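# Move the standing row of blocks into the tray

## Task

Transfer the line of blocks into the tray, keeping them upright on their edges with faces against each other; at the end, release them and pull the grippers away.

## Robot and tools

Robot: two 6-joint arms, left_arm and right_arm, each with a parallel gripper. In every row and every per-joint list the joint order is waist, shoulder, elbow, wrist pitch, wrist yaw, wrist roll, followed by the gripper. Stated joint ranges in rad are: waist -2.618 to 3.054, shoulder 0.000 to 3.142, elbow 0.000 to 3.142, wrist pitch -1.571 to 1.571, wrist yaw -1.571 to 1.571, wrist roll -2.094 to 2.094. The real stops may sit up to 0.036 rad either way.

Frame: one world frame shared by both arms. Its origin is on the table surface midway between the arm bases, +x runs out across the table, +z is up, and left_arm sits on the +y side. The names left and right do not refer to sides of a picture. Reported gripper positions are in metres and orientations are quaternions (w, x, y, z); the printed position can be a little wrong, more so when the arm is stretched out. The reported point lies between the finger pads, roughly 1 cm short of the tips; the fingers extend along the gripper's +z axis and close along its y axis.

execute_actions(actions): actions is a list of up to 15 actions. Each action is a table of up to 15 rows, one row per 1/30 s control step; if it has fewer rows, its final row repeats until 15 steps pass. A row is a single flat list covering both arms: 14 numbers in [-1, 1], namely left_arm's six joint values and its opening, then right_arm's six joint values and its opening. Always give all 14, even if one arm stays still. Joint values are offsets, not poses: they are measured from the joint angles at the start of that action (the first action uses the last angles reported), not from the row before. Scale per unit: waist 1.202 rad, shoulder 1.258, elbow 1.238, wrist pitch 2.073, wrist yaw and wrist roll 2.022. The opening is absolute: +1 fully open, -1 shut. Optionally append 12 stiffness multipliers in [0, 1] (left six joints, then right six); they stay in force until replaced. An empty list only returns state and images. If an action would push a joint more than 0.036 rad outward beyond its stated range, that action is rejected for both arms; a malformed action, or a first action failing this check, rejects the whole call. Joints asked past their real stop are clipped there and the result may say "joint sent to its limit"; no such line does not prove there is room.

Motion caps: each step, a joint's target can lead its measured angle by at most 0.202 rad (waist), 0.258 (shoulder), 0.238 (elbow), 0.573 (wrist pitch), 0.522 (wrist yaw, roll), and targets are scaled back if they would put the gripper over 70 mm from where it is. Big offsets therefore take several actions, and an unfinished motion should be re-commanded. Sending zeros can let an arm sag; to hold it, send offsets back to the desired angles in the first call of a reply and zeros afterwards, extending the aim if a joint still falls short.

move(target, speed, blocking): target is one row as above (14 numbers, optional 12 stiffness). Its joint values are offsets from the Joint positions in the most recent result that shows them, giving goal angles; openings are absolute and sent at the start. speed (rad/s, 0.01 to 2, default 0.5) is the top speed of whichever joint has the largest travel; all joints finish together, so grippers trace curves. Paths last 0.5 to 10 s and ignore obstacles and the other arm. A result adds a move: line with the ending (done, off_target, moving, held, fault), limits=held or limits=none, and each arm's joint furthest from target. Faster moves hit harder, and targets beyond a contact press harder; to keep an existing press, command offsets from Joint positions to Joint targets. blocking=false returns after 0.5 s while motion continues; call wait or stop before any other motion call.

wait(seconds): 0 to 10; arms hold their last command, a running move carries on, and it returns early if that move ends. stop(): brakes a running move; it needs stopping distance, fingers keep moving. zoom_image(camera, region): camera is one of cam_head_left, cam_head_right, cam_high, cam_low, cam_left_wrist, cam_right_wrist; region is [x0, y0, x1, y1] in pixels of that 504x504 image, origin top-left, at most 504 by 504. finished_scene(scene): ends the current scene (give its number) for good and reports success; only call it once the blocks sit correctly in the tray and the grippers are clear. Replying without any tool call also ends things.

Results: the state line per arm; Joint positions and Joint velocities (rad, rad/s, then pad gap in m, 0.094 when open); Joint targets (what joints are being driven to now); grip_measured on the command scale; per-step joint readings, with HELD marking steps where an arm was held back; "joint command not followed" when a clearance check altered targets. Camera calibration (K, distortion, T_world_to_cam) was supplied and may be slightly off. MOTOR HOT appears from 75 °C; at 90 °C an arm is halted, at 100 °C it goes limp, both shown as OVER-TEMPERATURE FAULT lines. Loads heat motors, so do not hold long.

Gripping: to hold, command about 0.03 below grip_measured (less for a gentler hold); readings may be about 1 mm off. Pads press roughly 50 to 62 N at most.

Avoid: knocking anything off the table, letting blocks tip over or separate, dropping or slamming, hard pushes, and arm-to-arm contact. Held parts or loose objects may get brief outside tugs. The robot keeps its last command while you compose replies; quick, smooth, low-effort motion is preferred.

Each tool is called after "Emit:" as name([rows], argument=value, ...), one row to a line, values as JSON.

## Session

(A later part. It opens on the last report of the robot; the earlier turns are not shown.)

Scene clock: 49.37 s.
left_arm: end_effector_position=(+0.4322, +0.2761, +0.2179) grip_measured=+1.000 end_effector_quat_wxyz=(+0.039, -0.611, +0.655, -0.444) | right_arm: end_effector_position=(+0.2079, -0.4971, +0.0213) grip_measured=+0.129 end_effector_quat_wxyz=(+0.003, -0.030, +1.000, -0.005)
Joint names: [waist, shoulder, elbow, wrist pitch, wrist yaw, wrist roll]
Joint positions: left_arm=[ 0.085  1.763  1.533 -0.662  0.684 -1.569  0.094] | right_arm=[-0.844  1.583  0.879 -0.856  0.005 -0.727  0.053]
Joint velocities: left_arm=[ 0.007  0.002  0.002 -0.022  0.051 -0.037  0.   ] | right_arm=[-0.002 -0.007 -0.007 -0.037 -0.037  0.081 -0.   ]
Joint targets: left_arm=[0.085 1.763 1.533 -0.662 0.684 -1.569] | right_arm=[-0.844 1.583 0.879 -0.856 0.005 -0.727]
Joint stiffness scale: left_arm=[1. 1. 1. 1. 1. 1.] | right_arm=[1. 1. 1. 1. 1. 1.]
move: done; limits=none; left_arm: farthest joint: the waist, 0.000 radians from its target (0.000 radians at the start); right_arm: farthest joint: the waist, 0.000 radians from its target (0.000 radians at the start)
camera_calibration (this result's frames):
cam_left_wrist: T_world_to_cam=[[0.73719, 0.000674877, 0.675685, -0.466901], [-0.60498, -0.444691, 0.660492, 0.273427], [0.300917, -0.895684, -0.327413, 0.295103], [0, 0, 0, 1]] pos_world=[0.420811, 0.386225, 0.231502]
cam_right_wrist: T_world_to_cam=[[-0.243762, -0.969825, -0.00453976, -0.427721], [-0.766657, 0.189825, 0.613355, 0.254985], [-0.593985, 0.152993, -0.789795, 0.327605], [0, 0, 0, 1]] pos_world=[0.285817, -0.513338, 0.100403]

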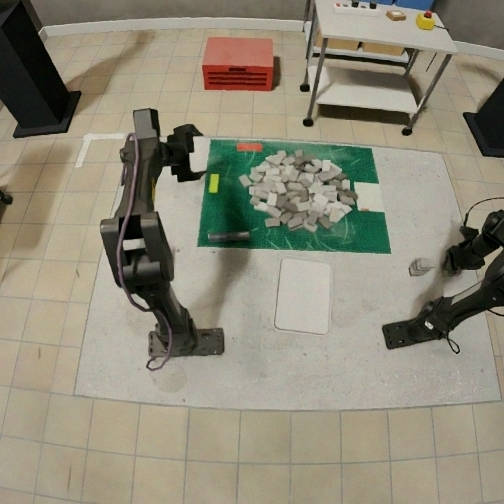

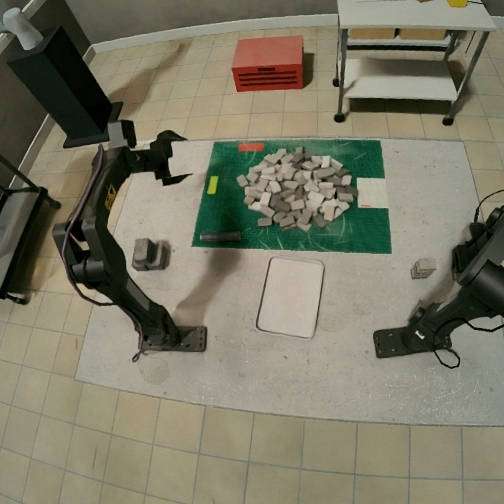

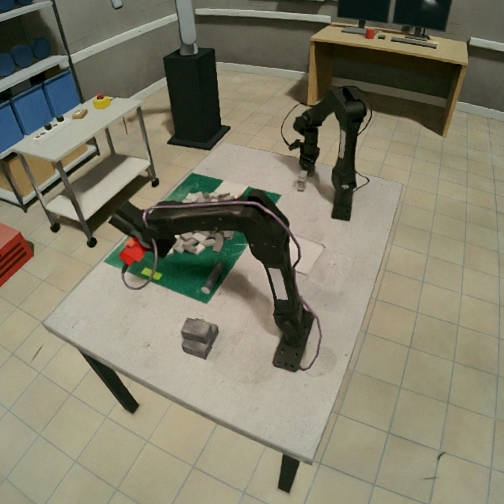

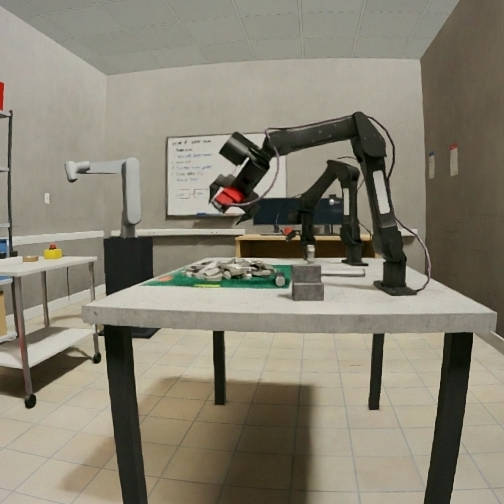

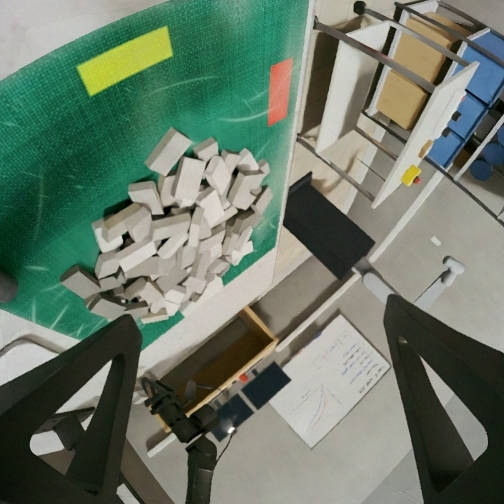

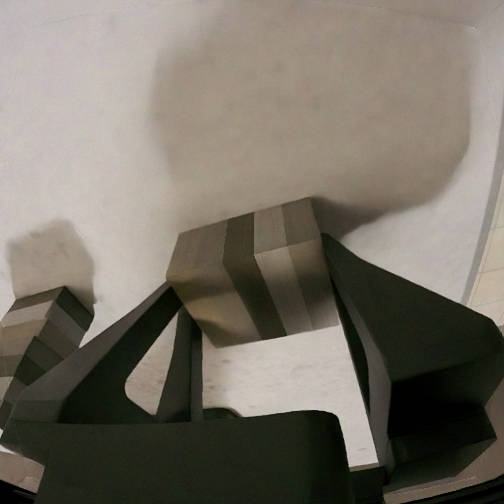

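Emit:
move(target=[0,0,0,0,0,0,1,0,-0.11,0.393,-0.294,0,0,0.085], speed=0.6)

Emit:
move(target=[0,0,0,0,0,0,1,0.9,-0.01,0.025,-0.008,0,0.12,0.085], speed=0.7)

Scene clock: 54.70 s.
left_arm: end_effector_position=(+0.4322, +0.2761, +0.2179) grip_measured=+1.000 end_effector_quat_wxyz=(+0.039, -0.611, +0.655, -0.444) | right_arm: end_effector_position=(+0.1993, -0.4903, +0.1588) grip_measured=+0.129 end_effector_quat_wxyz=(-0.007, -0.030, +1.000, +0.003)
Joint names: [waist, shoulder, elbow, wrist pitch, wrist yaw, wrist roll]
Joint positions: left_arm=[ 0.085  1.763  1.533 -0.662  0.684 -1.569  0.094] | right_arm=[-0.844  1.47   1.333 -1.448  0.005 -0.727  0.053]
Joint velocities: left_arm=[ 0.002 -0.002 -0.022  0.007 -0.051  0.066  0.   ] | right_arm=[-0.022 -0.012  0.002  0.007 -0.066 -0.022 -0.   ]
Joint targets: left_arm=[0.085 1.763 1.533 -0.662 0.684 -1.569] | right_arm=[-0.844 1.445 1.366 -1.465 0.005 -0.727]
Joint stiffness scale: left_arm=[1. 1. 1. 1. 1. 1.] | right_arm=[1. 1. 1. 1. 1. 1.]
move: off_target (right_arm); limits=none; left_arm: farthest joint: the waist, 0.000 radians from its target (0.000 radians at the start); right_arm: farthest joint: the elbow, 0.033 radians from its target (0.486 radians at the start)
camera_calibration (this result's frames):
cam_left_wrist: T_world_to_cam=[[0.73719, 0.000674877, 0.675685, -0.466901], [-0.60498, -0.444691, 0.660492, 0.273427], [0.300917, -0.895684, -0.327413, 0.295103], [0, 0, 0, 1]] pos_world=[0.420811, 0.386225, 0.231502]
cam_right_wrist: T_world_to_cam=[[-0.243953, -0.969674, -0.0147976, -0.420905], [-0.754336, 0.180144, 0.631289, 0.152746], [-0.609479, 0.165167, -0.775407, 0.436823], [0, 0, 0, 1]] pos_world=[0.278775, -0.507805, 0.23606]

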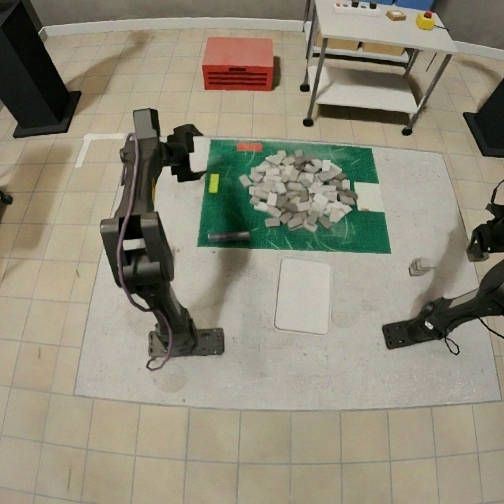

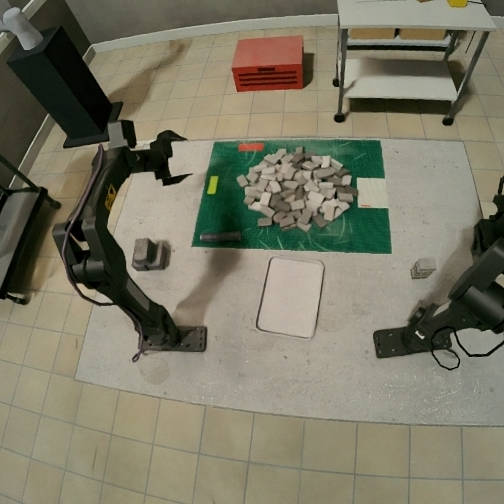

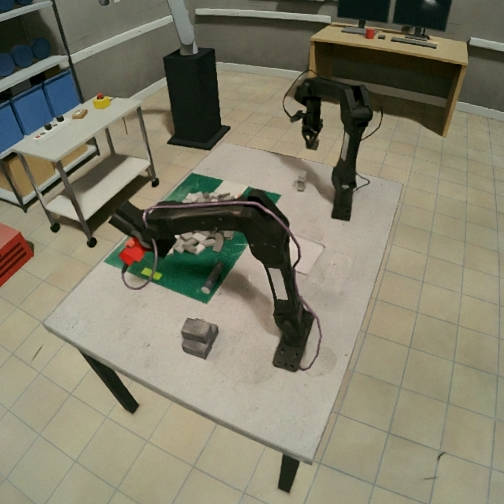

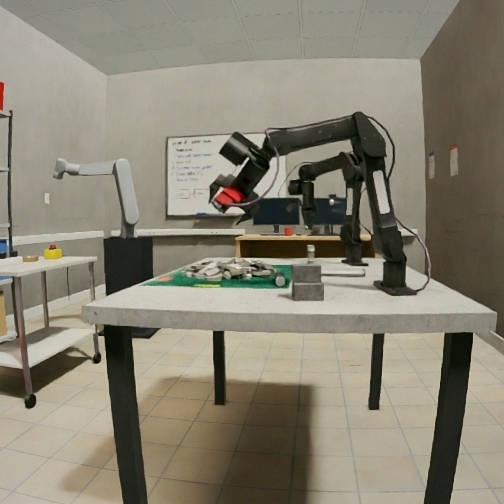

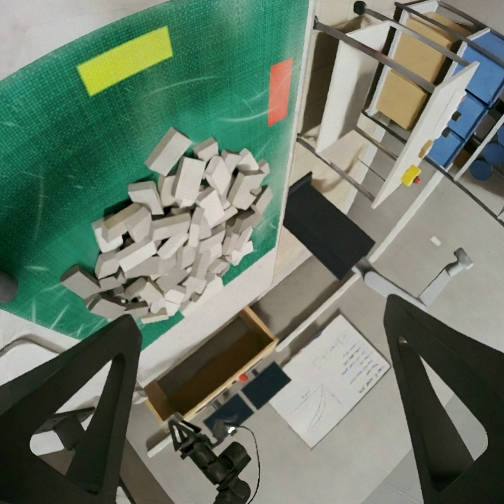

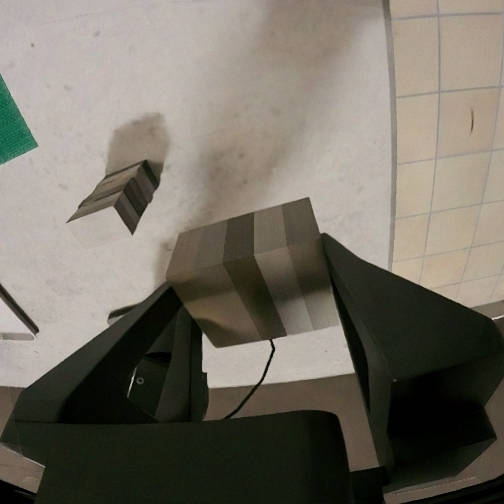

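Scene clock: 56.90 s.
left_arm: end_effector_position=(+0.4322, +0.2761, +0.2179) grip_measured=+1.000 end_effector_quat_wxyz=(+0.039, -0.611, +0.655, -0.444) | right_arm: end_effector_position=(+0.2301, -0.2445, +0.1588) grip_measured=+0.129 end_effector_quat_wxyz=(-0.007, -0.439, +0.898, -0.001)
Joint names: [waist, shoulder, elbow, wrist pitch, wrist yaw, wrist roll]
Joint positions: left_arm=[ 0.085  1.763  1.533 -0.662  0.684 -1.569  0.094] | right_arm=[ 0.236  1.47   1.333 -1.448  0.003 -0.495  0.053]
Joint velocities: left_arm=[-0.002 -0.002 -0.007  0.022 -0.007  0.022  0.   ] | right_arm=[ 0.012  0.017 -0.017  0.007 -0.022 -0.007  0.   ]
Joint targets: left_arm=[0.085 1.763 1.533 -0.662 0.684 -1.569] | right_arm=[0.238 1.457 1.364 -1.464 0.005 -0.484]
Joint stiffness scale: left_arm=[1. 1. 1. 1. 1. 1.] | right_arm=[1. 1. 1. 1. 1. 1.]
move: off_target (right_arm); limits=none; left_arm: farthest joint: the waist, 0.000 radians from its target (0.000 radians at the start); right_arm: farthest joint: the elbow, 0.031 radians from its target (0.031 radians at the start)
camera_calibration (this result's frames):
cam_left_wrist: T_world_to_cam=[[0.73719, 0.000674877, 0.675685, -0.466901], [-0.60498, -0.444691, 0.660492, 0.273427], [0.300917, -0.895684, -0.327413, 0.295103], [0, 0, 0, 1]] pos_world=[0.420811, 0.386225, 0.231502]
cam_right_wrist: T_world_to_cam=[[0.565876, -0.824383, -0.0132844, -0.326092], [-0.634843, -0.445939, 0.630962, -0.0488335], [-0.526078, -0.348613, -0.7757, 0.270222], [0, 0, 0, 1]] pos_world=[0.295684, -0.196399, 0.236091]

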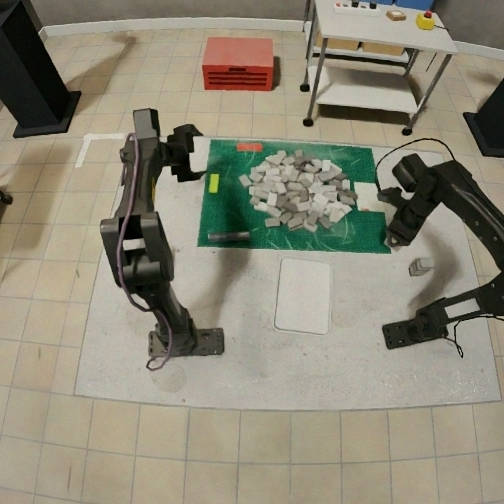

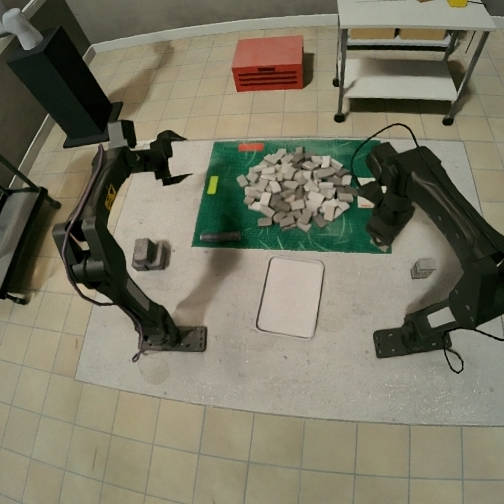

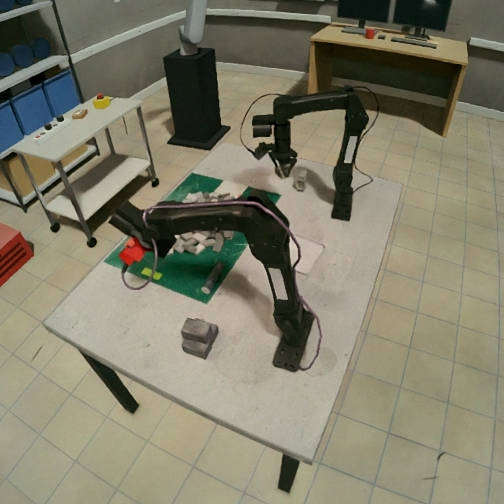

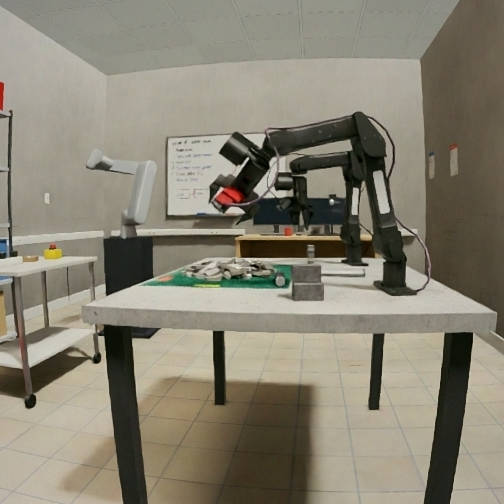

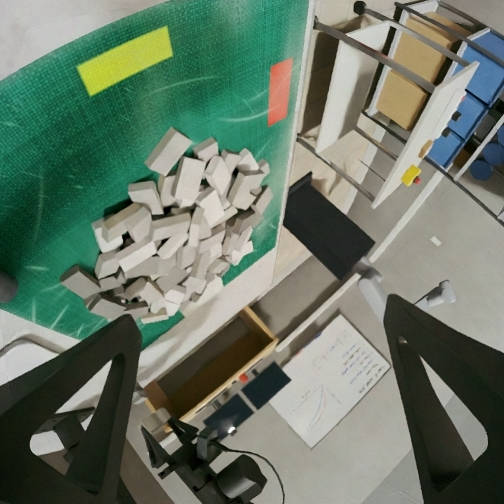

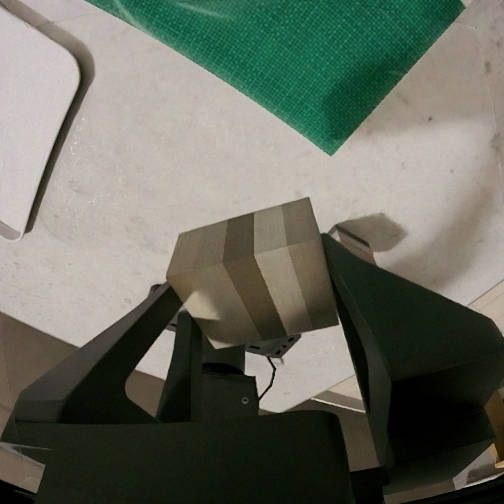

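Emit:
move(target=[0,0,0,0,0,0,1,0.70,0.282,0.095,0.139,0,0.116,0.085], speed=0.6)

Scene clock: 60.90 s.
left_arm: end_effector_position=(+0.4322, +0.2761, +0.2179) grip_measured=+1.000 end_effector_quat_wxyz=(+0.039, -0.611, +0.655, -0.444) | right_arm: end_effector_position=(+0.1101, -0.0254, +0.0768) grip_measured=+0.129 end_effector_quat_wxyz=(-0.012, -0.693, +0.721, -0.006)
Joint names: [waist, shoulder, elbow, wrist pitch, wrist yaw, wrist roll]
Joint positions: left_arm=[ 0.085  1.763  1.533 -0.662  0.684 -1.569  0.094] | right_arm=[ 1.083  1.842  1.412 -1.166 -0.001 -0.271  0.053]
Joint velocities: left_arm=[ 0.002  0.007  0.012 -0.007  0.007  0.066  0.   ] | right_arm=[-0.002  0.007 -0.007 -0.037  0.037 -0.022  0.   ]
Joint targets: left_arm=[0.085 1.763 1.533 -0.662 0.684 -1.569] | right_arm=[1.078 1.824 1.450 -1.160 0.003 -0.261]
Joint stiffness scale: left_arm=[1. 1. 1. 1. 1. 1.] | right_arm=[1. 1. 1. 1. 1. 1.]
move: off_target (right_arm); limits=none; left_arm: farthest joint: the waist, 0.000 radians from its target (0.000 radians at the start); right_arm: farthest joint: the elbow, 0.039 radians from its target (0.118 radians at the start)
camera_calibration (this result's frames):
cam_left_wrist: T_world_to_cam=[[0.73719, 0.000674877, 0.675685, -0.466901], [-0.60498, -0.444691, 0.660492, 0.273427], [0.300917, -0.895684, -0.327413, 0.295103], [0, 0, 0, 1]] pos_world=[0.420811, 0.386225, 0.231502]
cam_right_wrist: T_world_to_cam=[[0.940623, -0.339197, -0.0131446, -0.107631], [-0.252672, -0.725489, 0.640174, -0.0254159], [-0.226682, -0.598842, -0.768117, 0.179966], [0, 0, 0, 1]] pos_world=[0.135613, 0.0528243, 0.153091]

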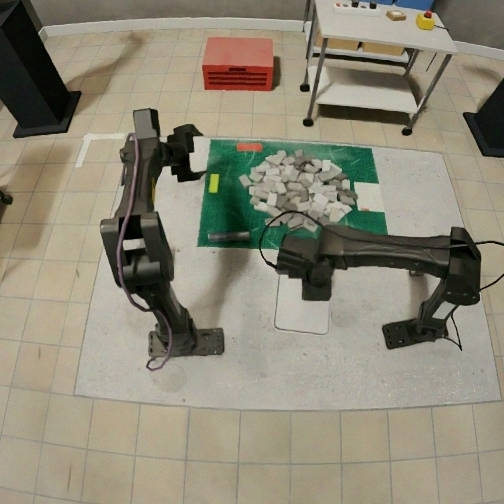

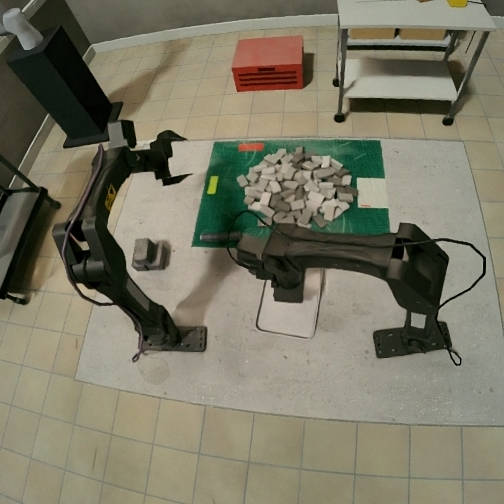

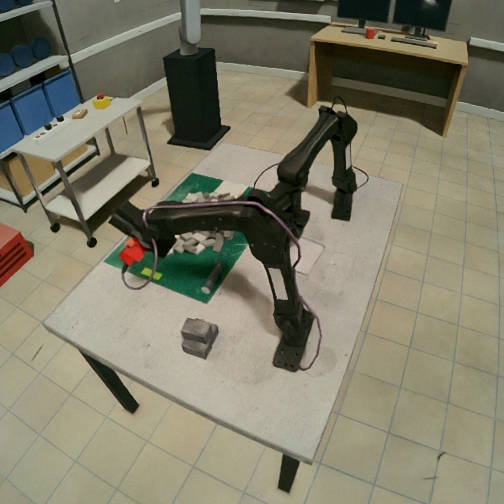

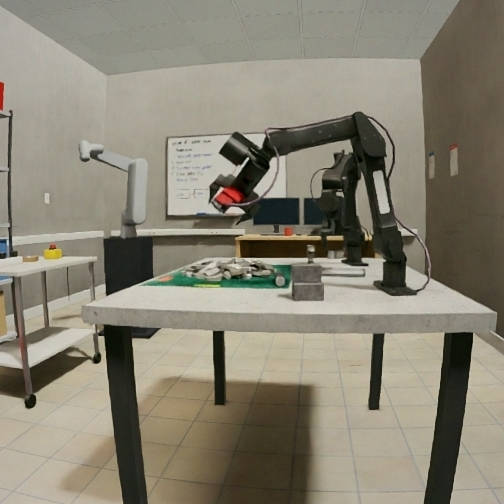

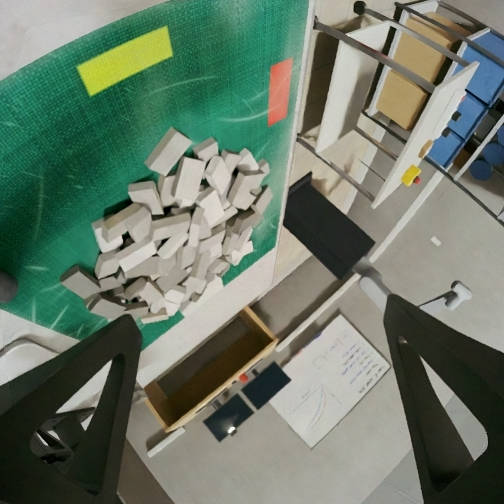

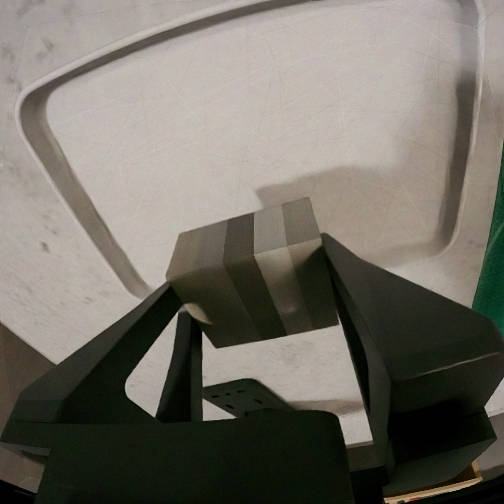

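Emit:
move(target=[0,0,0,0,0,0,1,0,0.036,-0.081,0.09,0,0,0.085], speed=0.25)

Scene clock: 65.30 s.
left_arm: end_effector_position=(+0.4322, +0.2761, +0.2179) grip_measured=+1.000 end_effector_quat_wxyz=(+0.039, -0.611, +0.655, -0.444) | right_arm: end_effector_position=(+0.1127, -0.0173, +0.0328) grip_measured=+0.129 end_effector_quat_wxyz=(-0.004, -0.693, +0.721, -0.002)
Joint names: [waist, shoulder, elbow, wrist pitch, wrist yaw, wrist roll]
Joint positions: left_arm=[ 0.085  1.763  1.533 -0.662  0.684 -1.569  0.094] | right_arm=[ 1.083  1.903  1.311 -0.988 -0.001 -0.271  0.053]
Joint velocities: left_arm=[-0.032 -0.022  0.007 -0.037 -0.066 -0.037  0.   ] | right_arm=[-0.002  0.007 -0.022 -0.037 -0.037 -0.051 -0.001]
Joint targets: left_arm=[0.085 1.763 1.533 -0.662 0.684 -1.569] | right_arm=[1.083 1.888 1.311 -0.979 -0.001 -0.271]
Joint stiffness scale: left_arm=[1. 1. 1. 1. 1. 1.] | right_arm=[1. 1. 1. 1. 1. 1.]
move: done; limits=none; left_arm: farthest joint: the waist, 0.000 radians from its target (0.000 radians at the start); right_arm: farthest joint: the shoulder, 0.016 radians from its target (0.045 radians at the start)
camera_calibration (this result's frames):
cam_left_wrist: T_world_to_cam=[[0.73719, 0.000674877, 0.675685, -0.466901], [-0.60498, -0.444691, 0.660492, 0.273427], [0.300917, -0.895684, -0.327413, 0.295103], [0, 0, 0, 1]] pos_world=[0.420811, 0.386225, 0.231502]
cam_right_wrist: T_world_to_cam=[[0.940432, -0.339705, -0.0137281, -0.107868], [-0.256408, -0.735193, 0.627491, 0.0100233], [-0.223255, -0.586593, -0.778503, 0.151778], [0, 0, 0, 1]] pos_world=[0.137898, 0.0597578, 0.110389]

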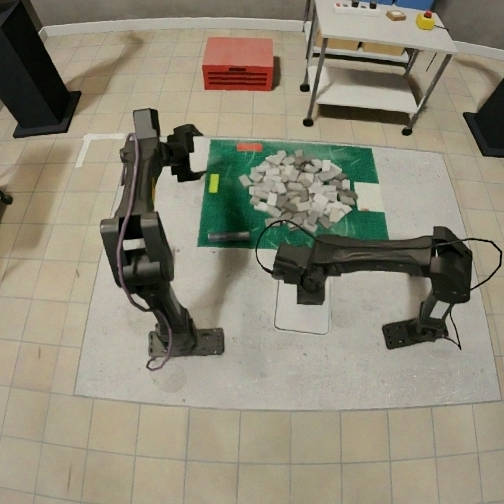

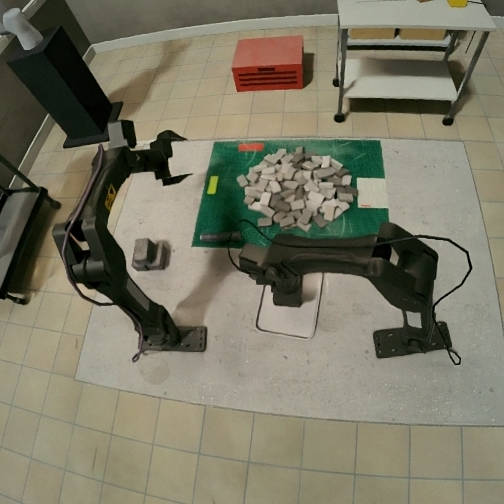

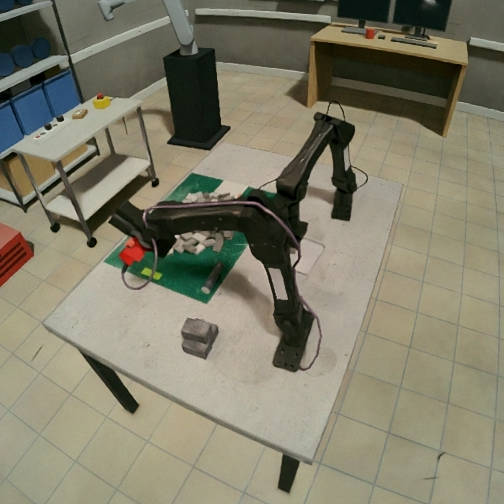

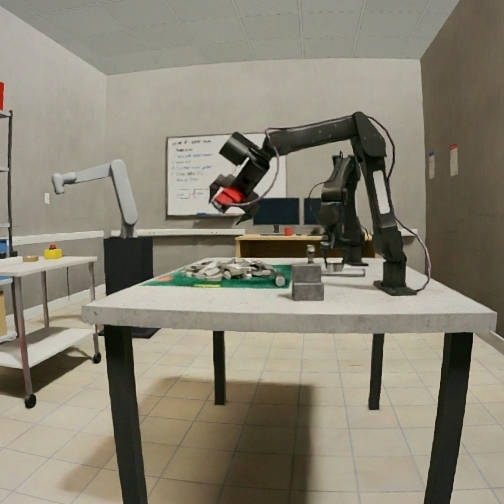

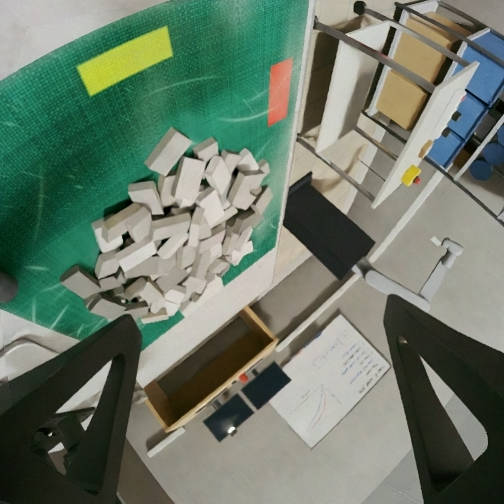

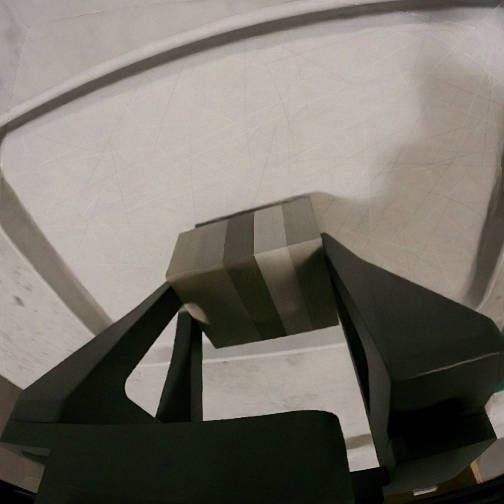

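Emit:
move(target=[0,0,0,0,0,0,1,0,0.006,-0.024,0.026,0,0,0.085], speed=0.06)

Scene clock: 67.47 s.
left_arm: end_effector_position=(+0.4322, +0.2761, +0.2179) grip_measured=+1.000 end_effector_quat_wxyz=(+0.039, -0.611, +0.655, -0.444) | right_arm: end_effector_position=(+0.1124, -0.0184, +0.0248) grip_measured=+0.129 end_effector_quat_wxyz=(-0.009, -0.693, +0.721, -0.005)
Joint names: [waist, shoulder, elbow, wrist pitch, wrist yaw, wrist roll]
Joint positions: left_arm=[ 0.085  1.763  1.533 -0.662  0.684 -1.569  0.094] | right_arm=[ 1.083  1.92   1.3   -0.972 -0.001 -0.271  0.053]
Joint velocities: left_arm=[ 0.002  0.002 -0.007 -0.022  0.022 -0.051  0.   ] | right_arm=[ 0.007 -0.007  0.002  0.007  0.051  0.007 -0.   ]
Joint targets: left_arm=[0.085 1.763 1.533 -0.662 0.684 -1.569] | right_arm=[1.083 1.911 1.281 -0.934 -0.001 -0.271]
Joint stiffness scale: left_arm=[1. 1. 1. 1. 1. 1.] | right_arm=[1. 1. 1. 1. 1. 1.]
move: off_target (right_arm); limits=none; left_arm: farthest joint: the waist, 0.000 radians from its target (0.000 radians at the start); right_arm: farthest joint: the wrist pitch, 0.037 radians from its target (0.054 radians at the start)
camera_calibration (this result's frames):
cam_left_wrist: T_world_to_cam=[[0.73719, 0.000674877, 0.675685, -0.466901], [-0.60498, -0.444691, 0.660492, 0.273427], [0.300917, -0.895684, -0.327413, 0.295103], [0, 0, 0, 1]] pos_world=[0.420811, 0.386225, 0.231502]
cam_right_wrist: T_world_to_cam=[[0.940386, -0.339847, -0.0133216, -0.108028], [-0.254276, -0.728537, 0.636064, 0.0137702], [-0.22587, -0.594758, -0.771522, 0.144809], [0, 0, 0, 1]] pos_world=[0.137798, 0.0594453, 0.101526]

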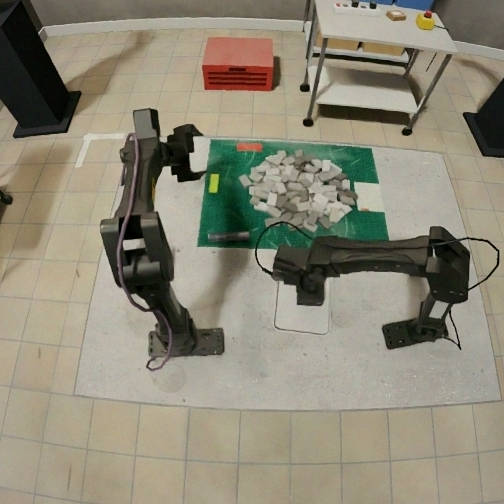

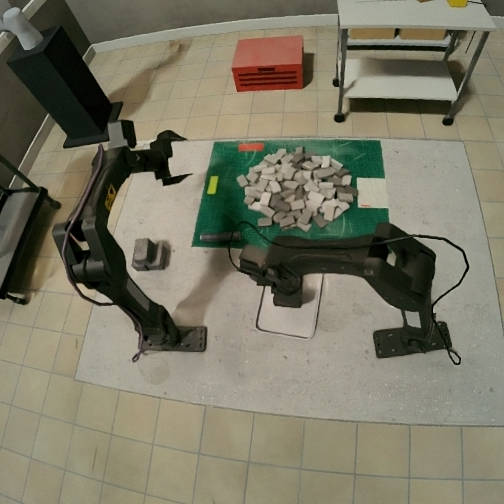

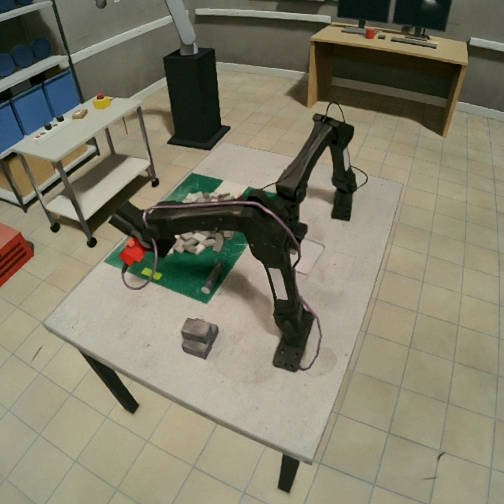

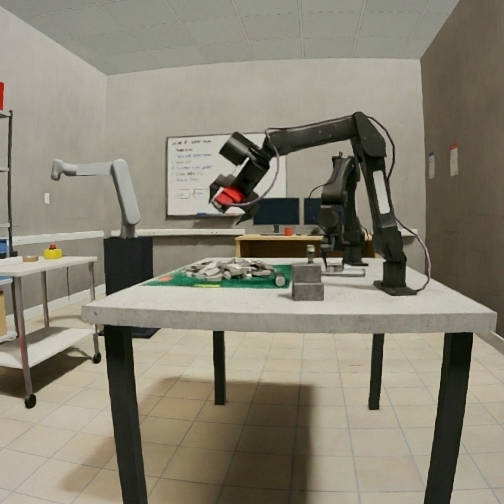

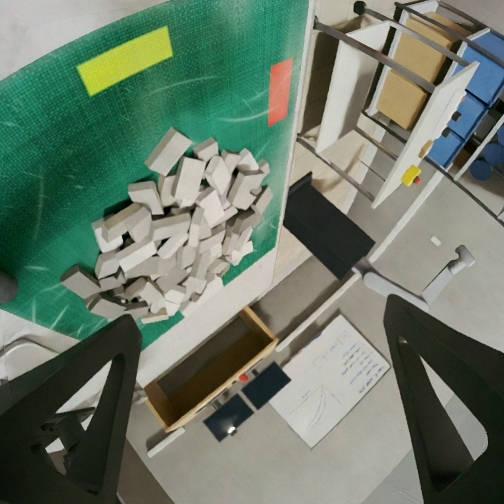

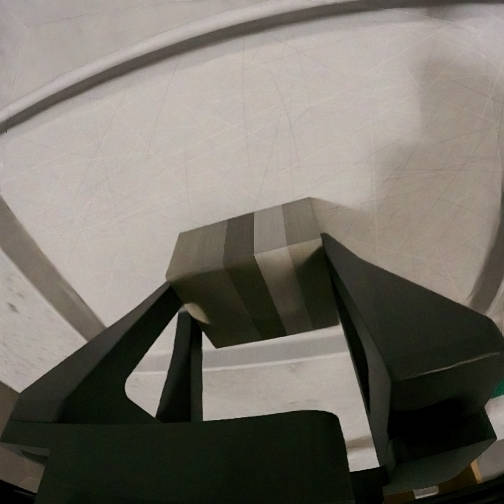

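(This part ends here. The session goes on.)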